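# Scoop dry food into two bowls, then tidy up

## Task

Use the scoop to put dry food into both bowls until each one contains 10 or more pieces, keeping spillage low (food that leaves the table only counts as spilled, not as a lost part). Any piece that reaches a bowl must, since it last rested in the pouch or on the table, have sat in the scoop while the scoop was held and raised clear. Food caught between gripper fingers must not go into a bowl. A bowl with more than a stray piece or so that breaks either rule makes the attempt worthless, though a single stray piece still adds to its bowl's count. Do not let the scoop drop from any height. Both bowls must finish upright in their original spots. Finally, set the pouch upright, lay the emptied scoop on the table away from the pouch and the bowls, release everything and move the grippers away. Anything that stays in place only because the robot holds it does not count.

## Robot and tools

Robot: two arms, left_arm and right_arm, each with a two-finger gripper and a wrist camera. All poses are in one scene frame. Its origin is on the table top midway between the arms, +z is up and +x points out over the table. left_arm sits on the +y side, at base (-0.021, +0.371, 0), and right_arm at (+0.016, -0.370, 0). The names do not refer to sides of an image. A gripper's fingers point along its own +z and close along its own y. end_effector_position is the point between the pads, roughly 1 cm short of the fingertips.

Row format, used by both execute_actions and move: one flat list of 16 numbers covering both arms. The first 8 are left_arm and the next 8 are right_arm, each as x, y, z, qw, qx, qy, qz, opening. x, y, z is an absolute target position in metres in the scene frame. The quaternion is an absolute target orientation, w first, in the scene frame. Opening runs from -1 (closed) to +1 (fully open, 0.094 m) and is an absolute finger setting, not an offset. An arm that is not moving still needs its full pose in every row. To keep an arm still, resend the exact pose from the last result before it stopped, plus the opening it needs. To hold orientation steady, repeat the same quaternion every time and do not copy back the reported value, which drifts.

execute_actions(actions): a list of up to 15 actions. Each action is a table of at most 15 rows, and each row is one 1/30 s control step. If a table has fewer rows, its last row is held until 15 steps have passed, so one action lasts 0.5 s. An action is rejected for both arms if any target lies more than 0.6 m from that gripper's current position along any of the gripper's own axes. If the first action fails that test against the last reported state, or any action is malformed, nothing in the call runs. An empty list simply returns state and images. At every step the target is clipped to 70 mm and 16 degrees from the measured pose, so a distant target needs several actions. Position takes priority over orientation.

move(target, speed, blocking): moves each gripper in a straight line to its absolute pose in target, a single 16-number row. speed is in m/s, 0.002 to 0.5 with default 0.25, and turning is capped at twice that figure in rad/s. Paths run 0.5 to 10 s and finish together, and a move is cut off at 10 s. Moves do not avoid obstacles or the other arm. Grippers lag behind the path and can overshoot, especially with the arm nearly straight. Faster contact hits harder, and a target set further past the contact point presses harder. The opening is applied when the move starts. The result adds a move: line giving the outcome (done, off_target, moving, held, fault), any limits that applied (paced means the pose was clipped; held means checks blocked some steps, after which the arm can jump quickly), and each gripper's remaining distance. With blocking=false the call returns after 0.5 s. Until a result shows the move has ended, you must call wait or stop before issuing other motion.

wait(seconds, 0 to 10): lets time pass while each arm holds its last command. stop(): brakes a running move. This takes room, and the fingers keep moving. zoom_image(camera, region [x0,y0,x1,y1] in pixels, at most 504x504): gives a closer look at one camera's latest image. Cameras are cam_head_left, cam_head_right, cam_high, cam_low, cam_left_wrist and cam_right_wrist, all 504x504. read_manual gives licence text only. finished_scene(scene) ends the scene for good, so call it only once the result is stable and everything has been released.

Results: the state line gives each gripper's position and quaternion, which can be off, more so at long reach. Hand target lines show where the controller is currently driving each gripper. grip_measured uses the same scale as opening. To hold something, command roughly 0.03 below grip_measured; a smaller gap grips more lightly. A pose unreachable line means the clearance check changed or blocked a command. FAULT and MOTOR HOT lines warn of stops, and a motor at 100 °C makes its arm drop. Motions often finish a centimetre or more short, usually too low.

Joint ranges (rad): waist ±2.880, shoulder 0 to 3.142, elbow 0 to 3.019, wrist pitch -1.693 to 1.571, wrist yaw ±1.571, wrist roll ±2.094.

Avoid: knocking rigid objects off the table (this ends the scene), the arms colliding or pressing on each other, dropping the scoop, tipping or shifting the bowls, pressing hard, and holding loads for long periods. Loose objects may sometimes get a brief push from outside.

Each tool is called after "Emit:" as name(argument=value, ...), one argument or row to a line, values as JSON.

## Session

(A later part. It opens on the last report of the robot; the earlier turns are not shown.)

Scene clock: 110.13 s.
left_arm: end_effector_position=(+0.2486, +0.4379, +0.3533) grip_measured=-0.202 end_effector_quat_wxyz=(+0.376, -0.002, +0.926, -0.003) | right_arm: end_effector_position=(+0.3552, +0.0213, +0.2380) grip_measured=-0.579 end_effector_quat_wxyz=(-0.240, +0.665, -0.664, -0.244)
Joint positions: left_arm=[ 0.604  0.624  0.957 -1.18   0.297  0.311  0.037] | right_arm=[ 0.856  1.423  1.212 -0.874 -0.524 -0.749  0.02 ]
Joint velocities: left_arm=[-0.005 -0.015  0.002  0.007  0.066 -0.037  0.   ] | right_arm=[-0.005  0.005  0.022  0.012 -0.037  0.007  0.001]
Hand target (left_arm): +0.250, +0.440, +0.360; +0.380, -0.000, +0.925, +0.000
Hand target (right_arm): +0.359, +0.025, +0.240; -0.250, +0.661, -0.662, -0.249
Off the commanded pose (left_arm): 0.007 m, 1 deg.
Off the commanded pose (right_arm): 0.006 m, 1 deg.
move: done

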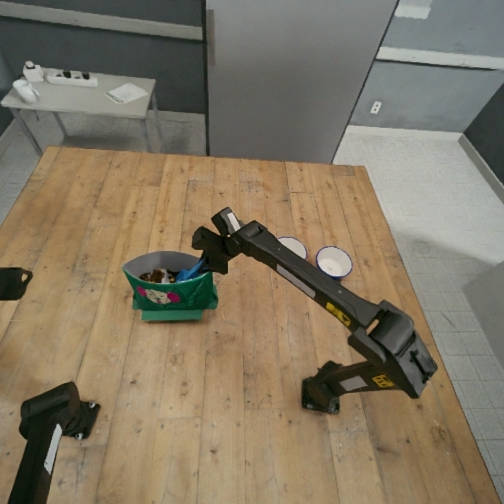

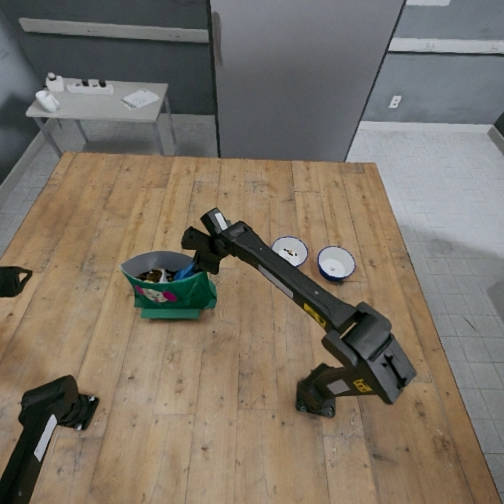

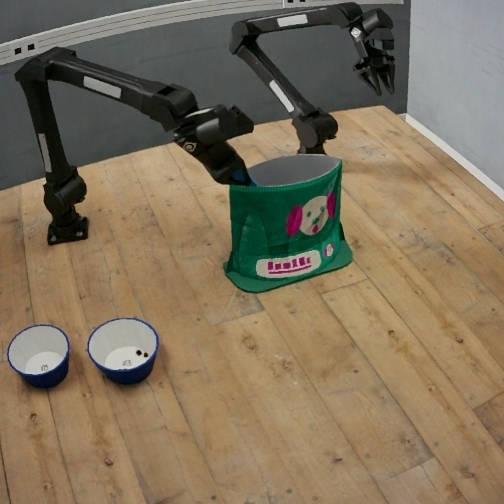

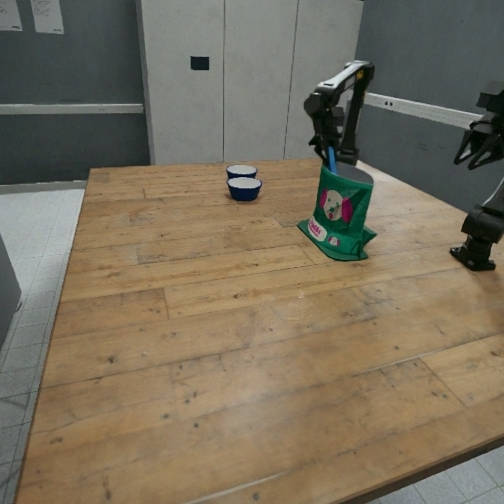

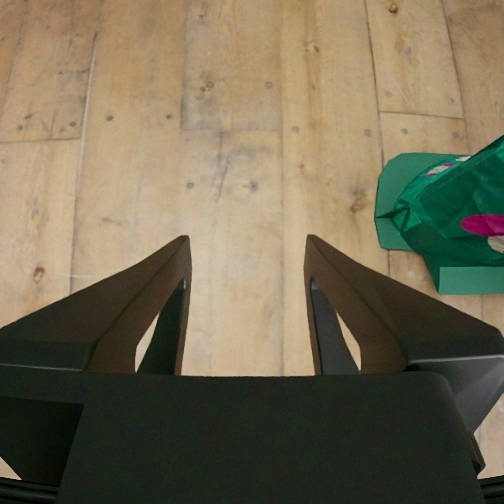

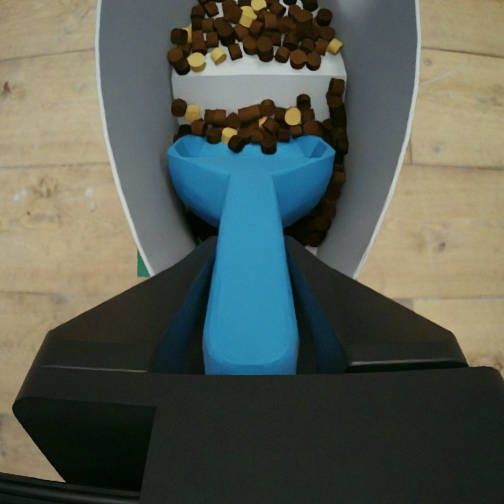

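Emit:
move(
  target=[0.25,0.44,0.36,0.38,0,0.924,0,-0.2,0.362,0.04,0.277,0.28,-0.649,0.649,0.28,-0.68],
  speed=0.06,
)

Scene clock: 114.43 s.
left_arm: end_effector_position=(+0.2486, +0.4379, +0.3533) grip_measured=-0.202 end_effector_quat_wxyz=(+0.376, -0.002, +0.926, -0.003) | right_arm: end_effector_position=(+0.3545, +0.0247, +0.2475) grip_measured=-0.579 end_effector_quat_wxyz=(-0.247, +0.650, -0.665, -0.271)
Joint positions: left_arm=[ 0.604  0.624  0.957 -1.18   0.297  0.311  0.037] | right_arm=[ 0.847  1.417  1.212 -0.854 -0.575 -0.711  0.02 ]
Joint velocities: left_arm=[-0.015 -0.015 -0.002 -0.007 -0.066 -0.007 -0.001] | right_arm=[ 0.015 -0.015 -0.012  0.002  0.022  0.081 -0.   ]
Hand target (left_arm): +0.250, +0.440, +0.360; +0.380, -0.000, +0.925, +0.000
Hand target (right_arm): +0.361, +0.039, +0.277; -0.280, +0.649, -0.649, -0.280
Off the commanded pose (left_arm): 0.007 m, 1 deg.
Off the commanded pose (right_arm): 0.034 m, 4 deg.
move: off_target (right_arm)

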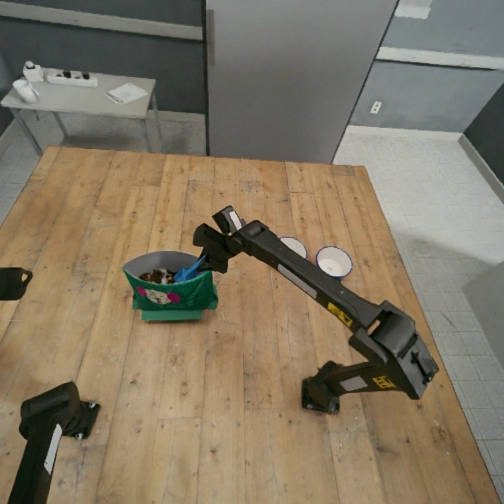

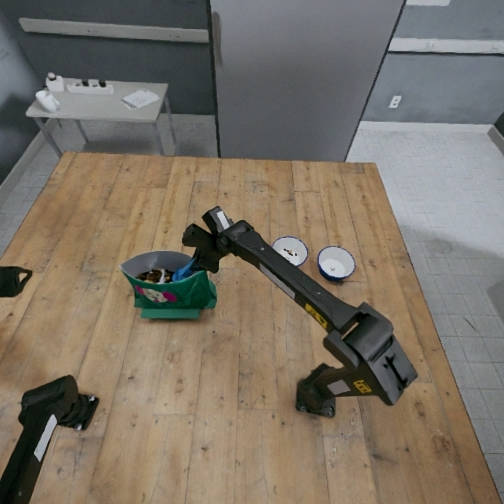

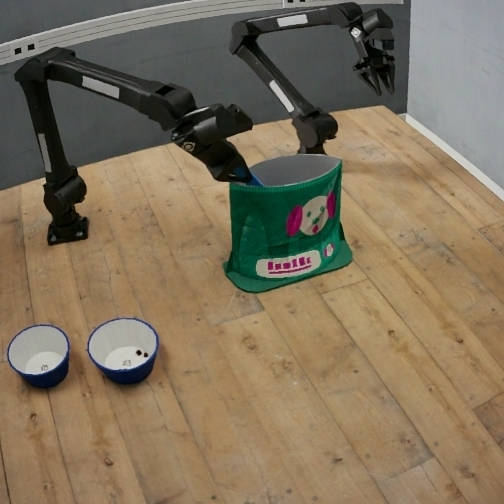

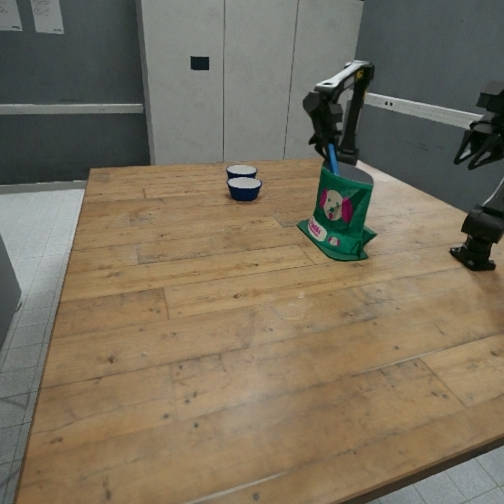

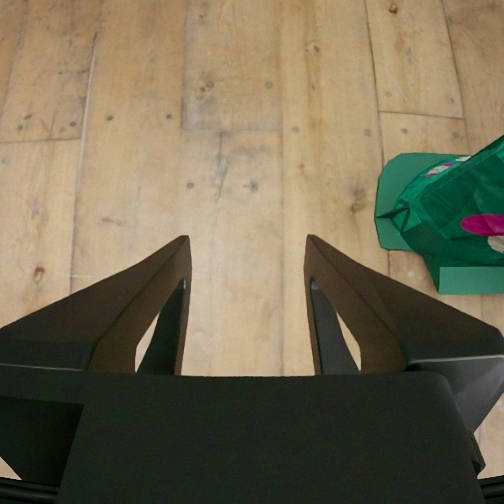

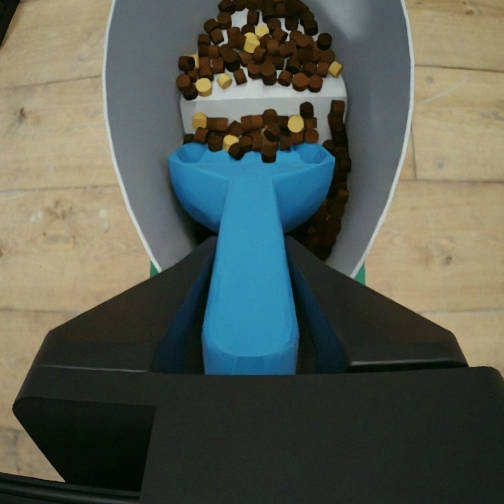

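Jammed against the ramp; back off and raise.

Emit:
move(
  target=[0.25,0.44,0.36,0.38,0,0.924,0,-0.2,0.365,0.015,0.28,0.31,-0.635,0.635,0.31,-0.68],
  speed=0.06,
)

Scene clock: 119.20 s.
left_arm: end_effector_position=(+0.2486, +0.4379, +0.3533) grip_measured=-0.202 end_effector_quat_wxyz=(+0.376, -0.002, +0.926, -0.003) | right_arm: end_effector_position=(+0.3622, +0.0165, +0.2724) grip_measured=-0.579 end_effector_quat_wxyz=(-0.299, +0.637, -0.640, -0.309)
Joint positions: left_arm=[ 0.604  0.624  0.957 -1.18   0.297  0.311  0.037] | right_arm=[ 0.795  1.37   1.176 -0.759 -0.686 -0.709  0.02 ]
Joint velocities: left_arm=[ 0.005 -0.005 -0.012 -0.007 -0.007 -0.022  0.   ] | right_arm=[ 0.005 -0.005 -0.002 -0.012  0.037  0.007 -0.   ]
Hand target (left_arm): +0.250, +0.440, +0.360; +0.380, -0.000, +0.925, +0.000
Hand target (right_arm): +0.365, +0.015, +0.280; -0.311, +0.635, -0.636, -0.310
Off the commanded pose (left_arm): 0.007 m, 1 deg.
Off the commanded pose (right_arm): 0.008 m, 1 deg.
move: done

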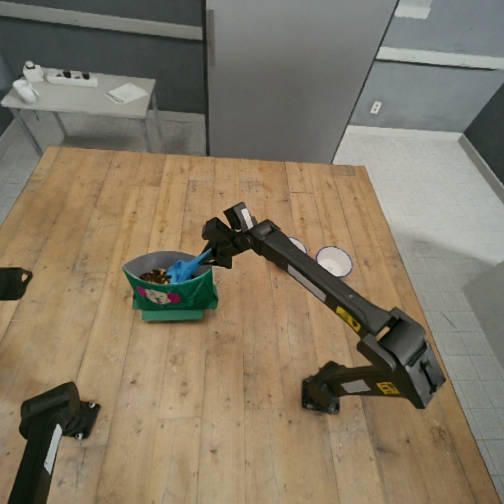

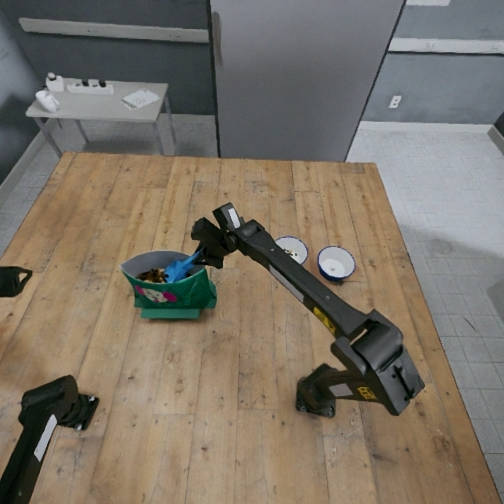

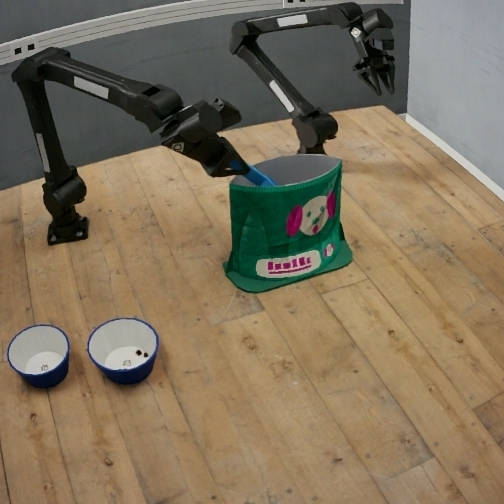

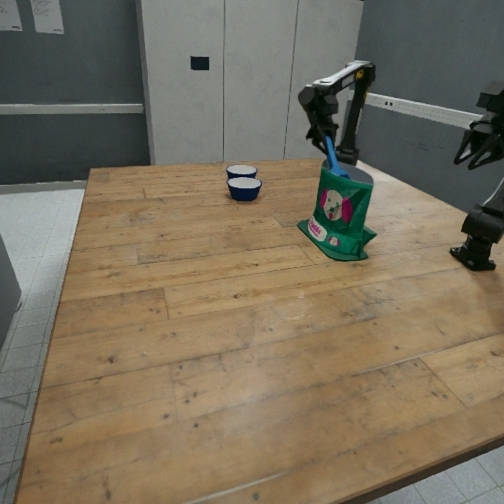

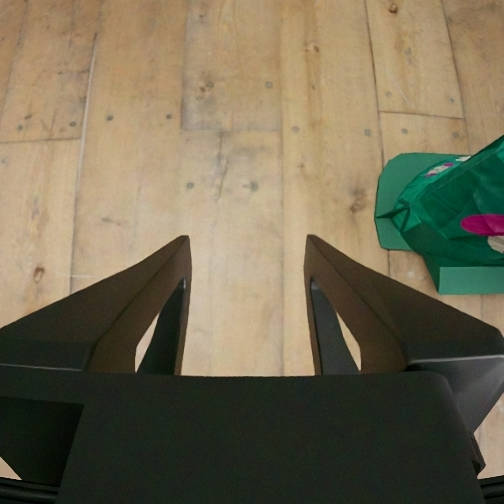

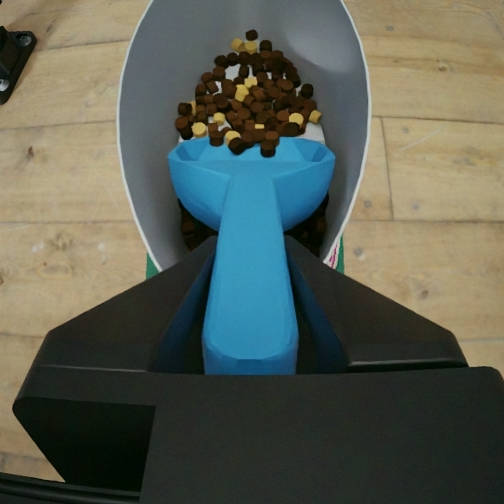

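Emit:
move(
  target=[0.25,0.44,0.36,0.38,0,0.924,0,-0.2,0.36,0.017,0.262,0.305,-0.638,0.638,0.305,-0.68],
  speed=0.05,
)

Emit:
move(
  target=[0.25,0.44,0.36,0.38,0,0.924,0,-0.2,0.36,0.055,0.255,0.32,-0.63,0.63,0.32,-0.68],
  speed=0.05,
)

Scene clock: 125.00 s.
left_arm: end_effector_position=(+0.2486, +0.4379, +0.3533) grip_measured=-0.202 end_effector_quat_wxyz=(+0.376, -0.002, +0.926, -0.003) | right_arm: end_effector_position=(+0.3597, +0.0137, +0.2574) grip_measured=-0.579 end_effector_quat_wxyz=(-0.296, +0.636, -0.643, -0.306)
Joint positions: left_arm=[ 0.604  0.624  0.957 -1.18   0.297  0.311  0.037] | right_arm=[ 0.795  1.37   1.139 -0.728 -0.68  -0.709  0.02 ]
Joint velocities: left_arm=[-0.015 -0.015  0.002 -0.002 -0.051 -0.051 -0.   ] | right_arm=[-0.005  0.005  0.037  0.017 -0.066 -0.007 -0.001]
Hand target (left_arm): +0.250, +0.440, +0.360; +0.380, -0.000, +0.925, +0.000
Hand target (right_arm): +0.360, +0.017, +0.262; -0.305, +0.638, -0.638, -0.305
Off the commanded pose (left_arm): 0.007 m, 1 deg.
Off the commanded pose (right_arm): 0.006 m, 1 deg.
move: done

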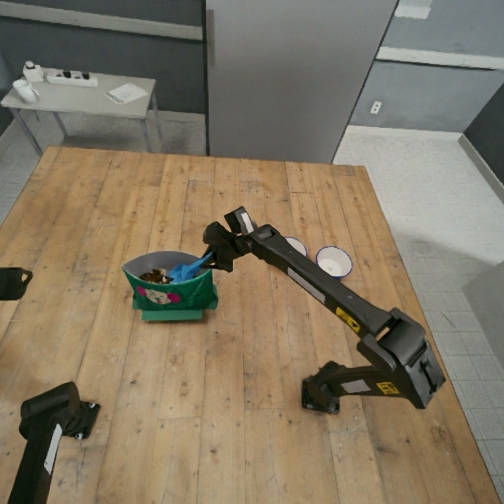

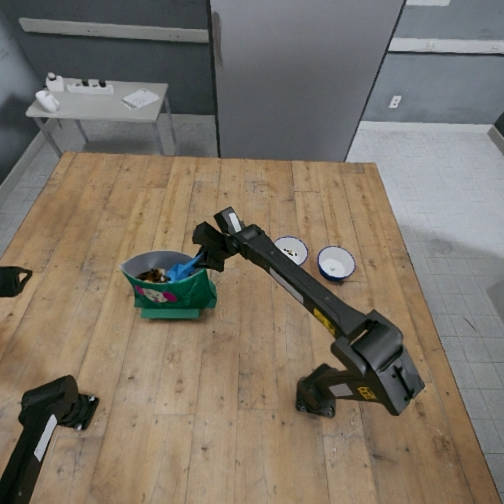

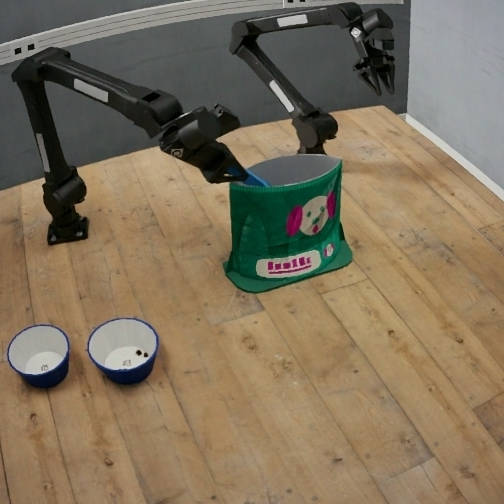

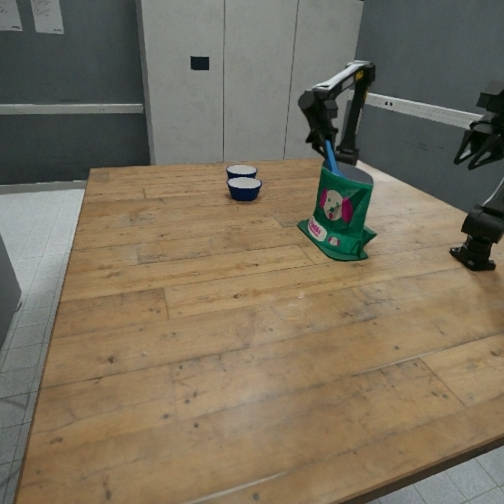

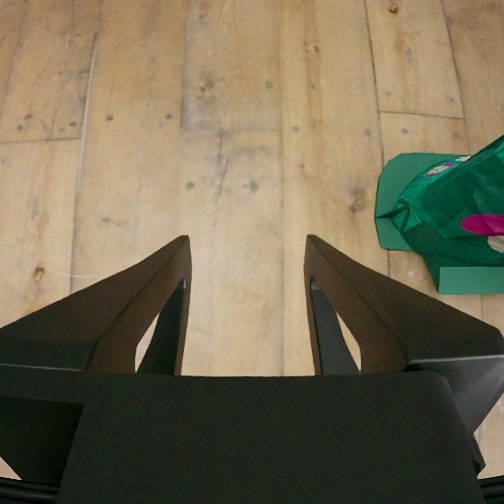

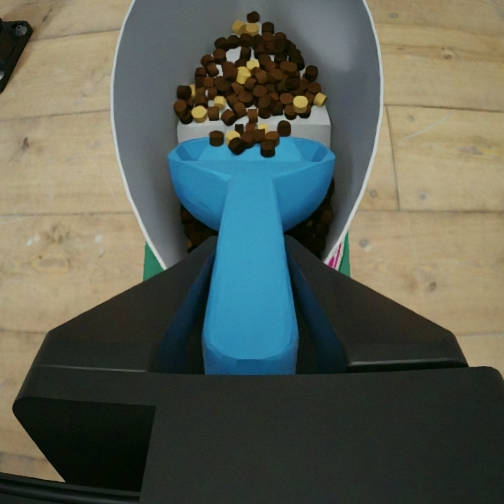

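Scene clock: 126.17 s.
left_arm: end_effector_position=(+0.2486, +0.4379, +0.3533) grip_measured=-0.202 end_effector_quat_wxyz=(+0.376, -0.002, +0.926, -0.003) | right_arm: end_effector_position=(+0.3619, +0.0392, +0.2677) grip_measured=-0.579 end_effector_quat_wxyz=(-0.327, +0.626, -0.634, -0.314)
Joint positions: left_arm=[ 0.604  0.624  0.957 -1.18   0.297  0.311  0.037] | right_arm=[ 0.834  1.379  1.139 -0.608 -0.67  -0.628  0.02 ]
Joint velocities: left_arm=[-0.005  0.005 -0.007 -0.002 -0.007 -0.037 -0.   ] | right_arm=[ 0.005  0.005  0.007 -0.022  0.007  0.037 -0.   ]
Hand target (left_arm): +0.250, +0.440, +0.360; +0.380, -0.000, +0.925, +0.000
Hand target (right_arm): +0.360, +0.054, +0.255; -0.321, +0.630, -0.630, -0.320
Off the commanded pose (left_arm): 0.007 m, 1 deg.
Off the commanded pose (right_arm): 0.020 m, 1 deg.
move: off_target (right_arm)

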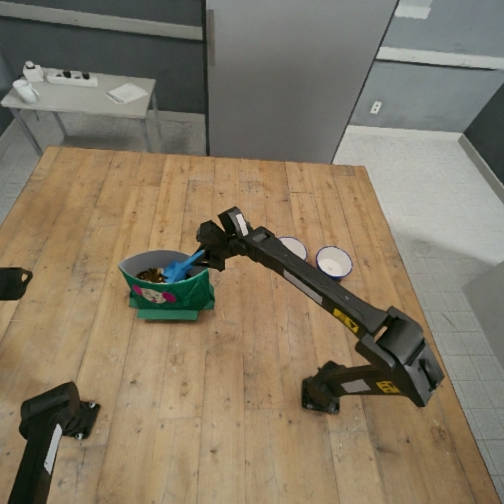

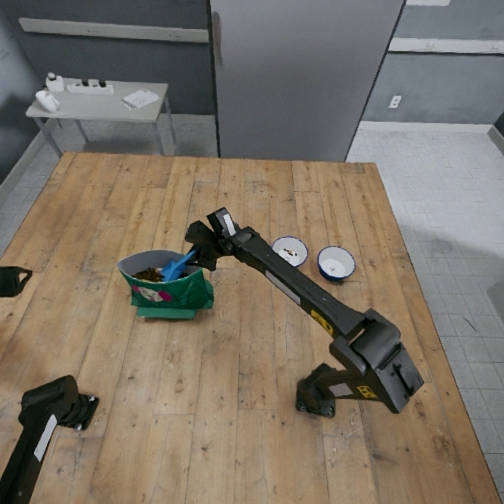

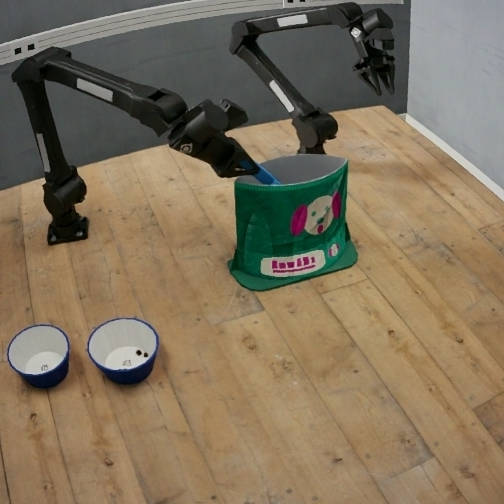

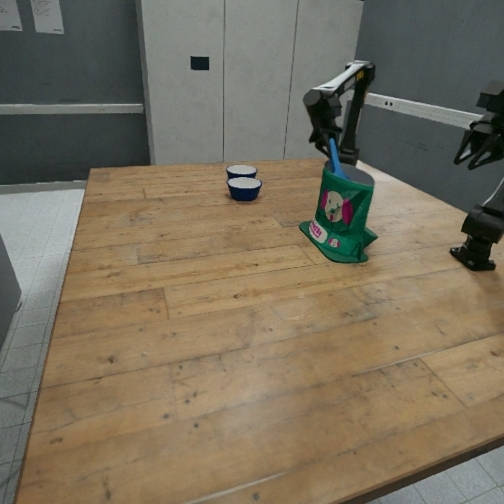

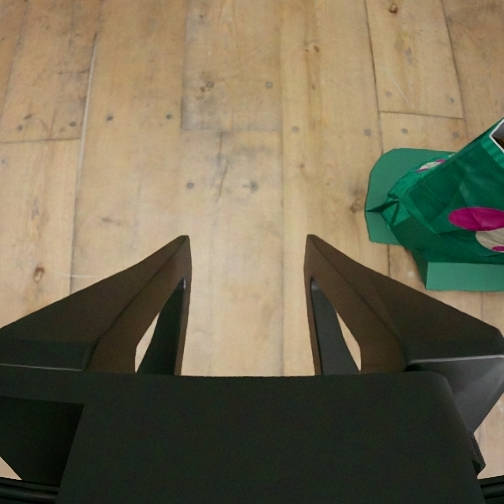

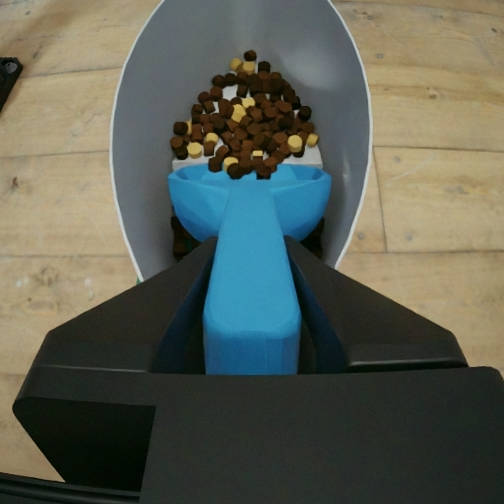

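Emit:
move(
  target=[0.25,0.44,0.36,0.38,0,0.924,0,-0.2,0.362,0.036,0.287,0.33,-0.625,0.625,0.33,-0.68],
  speed=0.05,
)

Emit:
move(
  target=[0.25,0.44,0.36,0.38,0,0.924,0,-0.2,0.362,0.07,0.288,0.33,-0.625,0.625,0.33,-0.68],
  speed=0.05,
)

Scene clock: 131.20 s.
left_arm: end_effector_position=(+0.2486, +0.4379, +0.3533) grip_measured=-0.202 end_effector_quat_wxyz=(+0.376, -0.002, +0.926, -0.003) | right_arm: end_effector_position=(+0.3562, +0.0359, +0.2676) grip_measured=-0.579 end_effector_quat_wxyz=(-0.314, +0.624, -0.634, -0.331)
Joint positions: left_arm=[ 0.604  0.624  0.957 -1.18   0.297  0.311  0.037] | right_arm=[ 0.827  1.378  1.139 -0.637 -0.707 -0.627  0.02 ]
Joint velocities: left_arm=[-0.015  0.005 -0.002  0.007 -0.007 -0.007  0.001] | right_arm=[-0.005  0.005 -0.012  0.017 -0.022 -0.022  0.   ]
Hand target (left_arm): +0.250, +0.440, +0.360; +0.380, -0.000, +0.925, +0.000
Hand target (right_arm): +0.362, +0.036, +0.287; -0.330, +0.625, -0.625, -0.330
Off the commanded pose (left_arm): 0.007 m, 1 deg.
Off the commanded pose (right_arm): 0.020 m, 2 deg.
move: off_target (right_arm)

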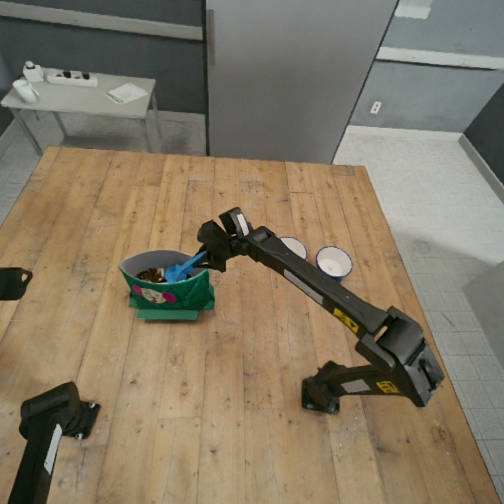

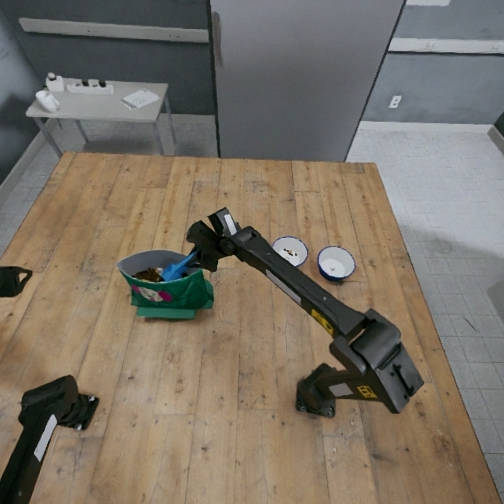

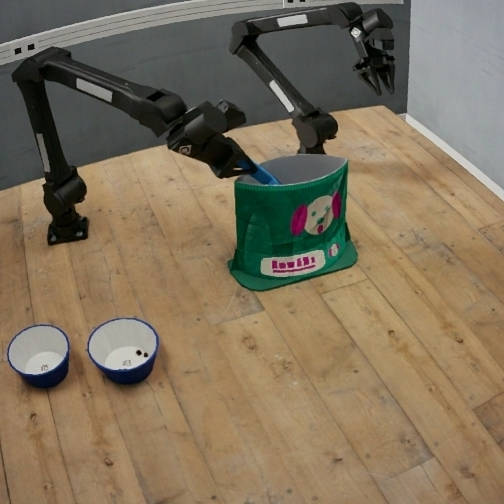

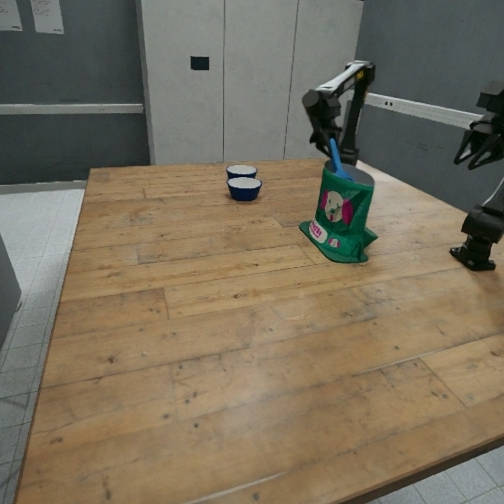

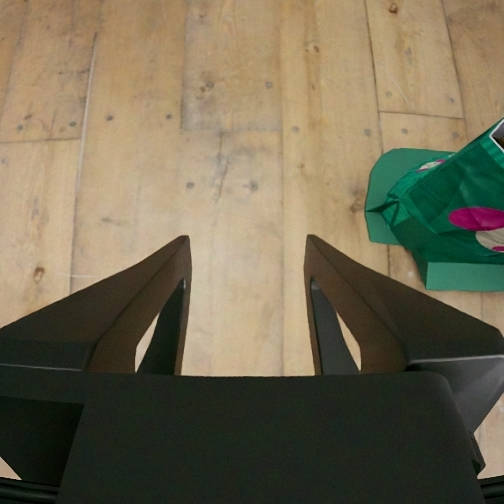

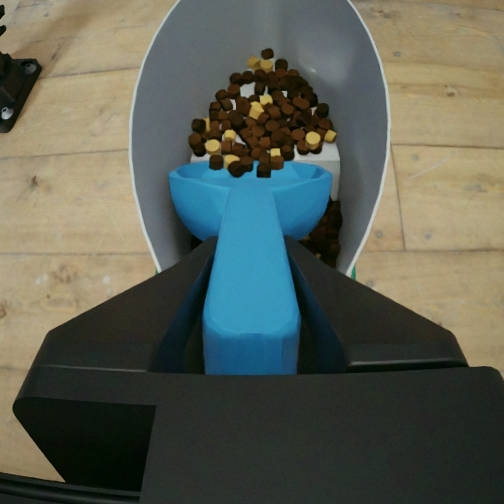

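Scene clock: 132.33 s.
left_arm: end_effector_position=(+0.2486, +0.4379, +0.3533) grip_measured=-0.202 end_effector_quat_wxyz=(+0.376, -0.002, +0.926, -0.003) | right_arm: end_effector_position=(+0.3544, +0.0472, +0.2737) grip_measured=-0.579 end_effector_quat_wxyz=(-0.314, +0.621, -0.640, -0.327)
Joint positions: left_arm=[ 0.604  0.624  0.957 -1.18   0.297  0.311  0.037] | right_arm=[ 0.853  1.383  1.161 -0.636 -0.677 -0.591  0.02 ]
Joint velocities: left_arm=[ 0.005 -0.024  0.002  0.007  0.022  0.022 -0.001] | right_arm=[-0.015  0.005  0.002 -0.012 -0.022  0.051 -0.001]
Hand target (left_arm): +0.250, +0.440, +0.360; +0.380, -0.000, +0.925, +0.000
Hand target (right_arm): +0.361, +0.069, +0.288; -0.330, +0.625, -0.625, -0.330
Off the commanded pose (left_arm): 0.007 m, 1 deg.
Off the commanded pose (right_arm): 0.028 m, 3 deg.
move: off_target (right_arm)

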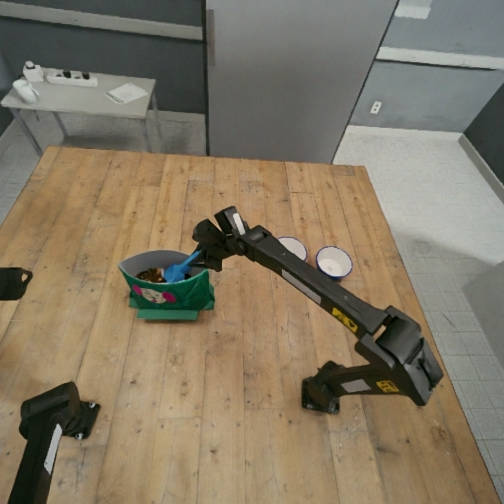

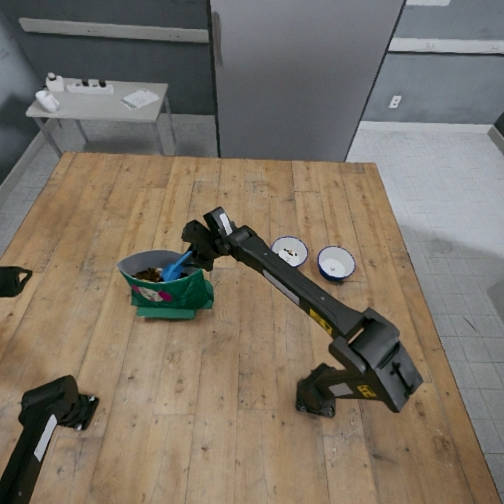

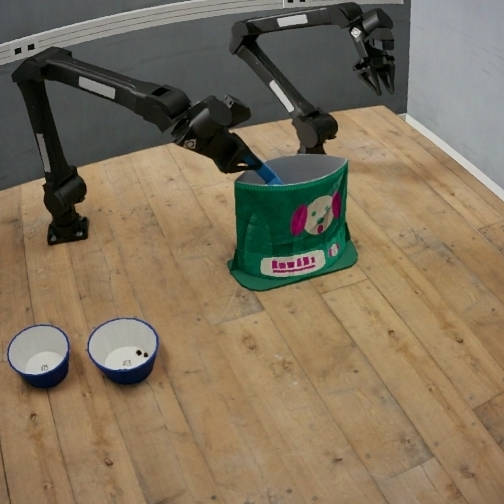

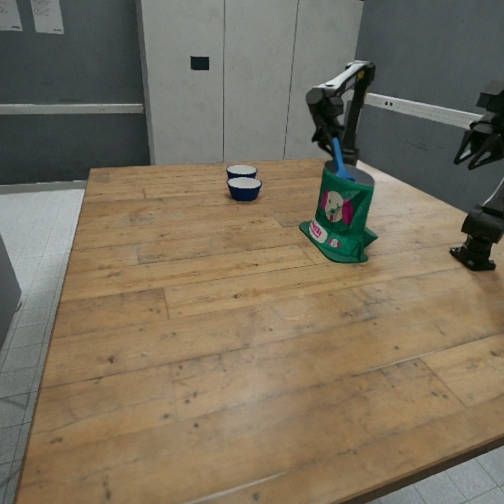

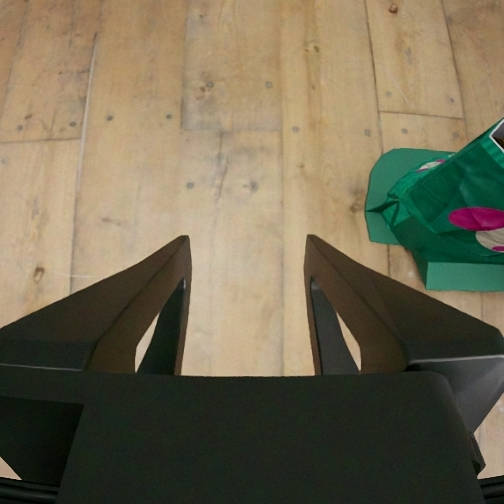

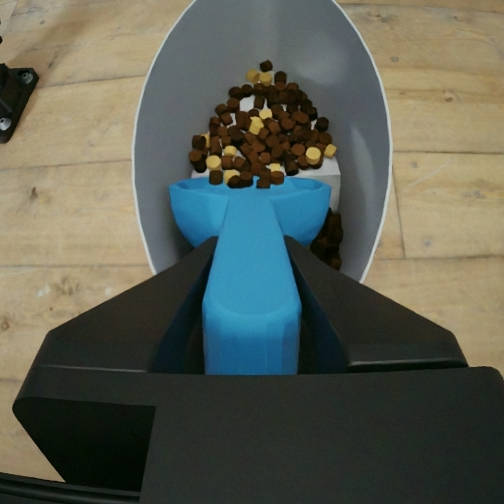

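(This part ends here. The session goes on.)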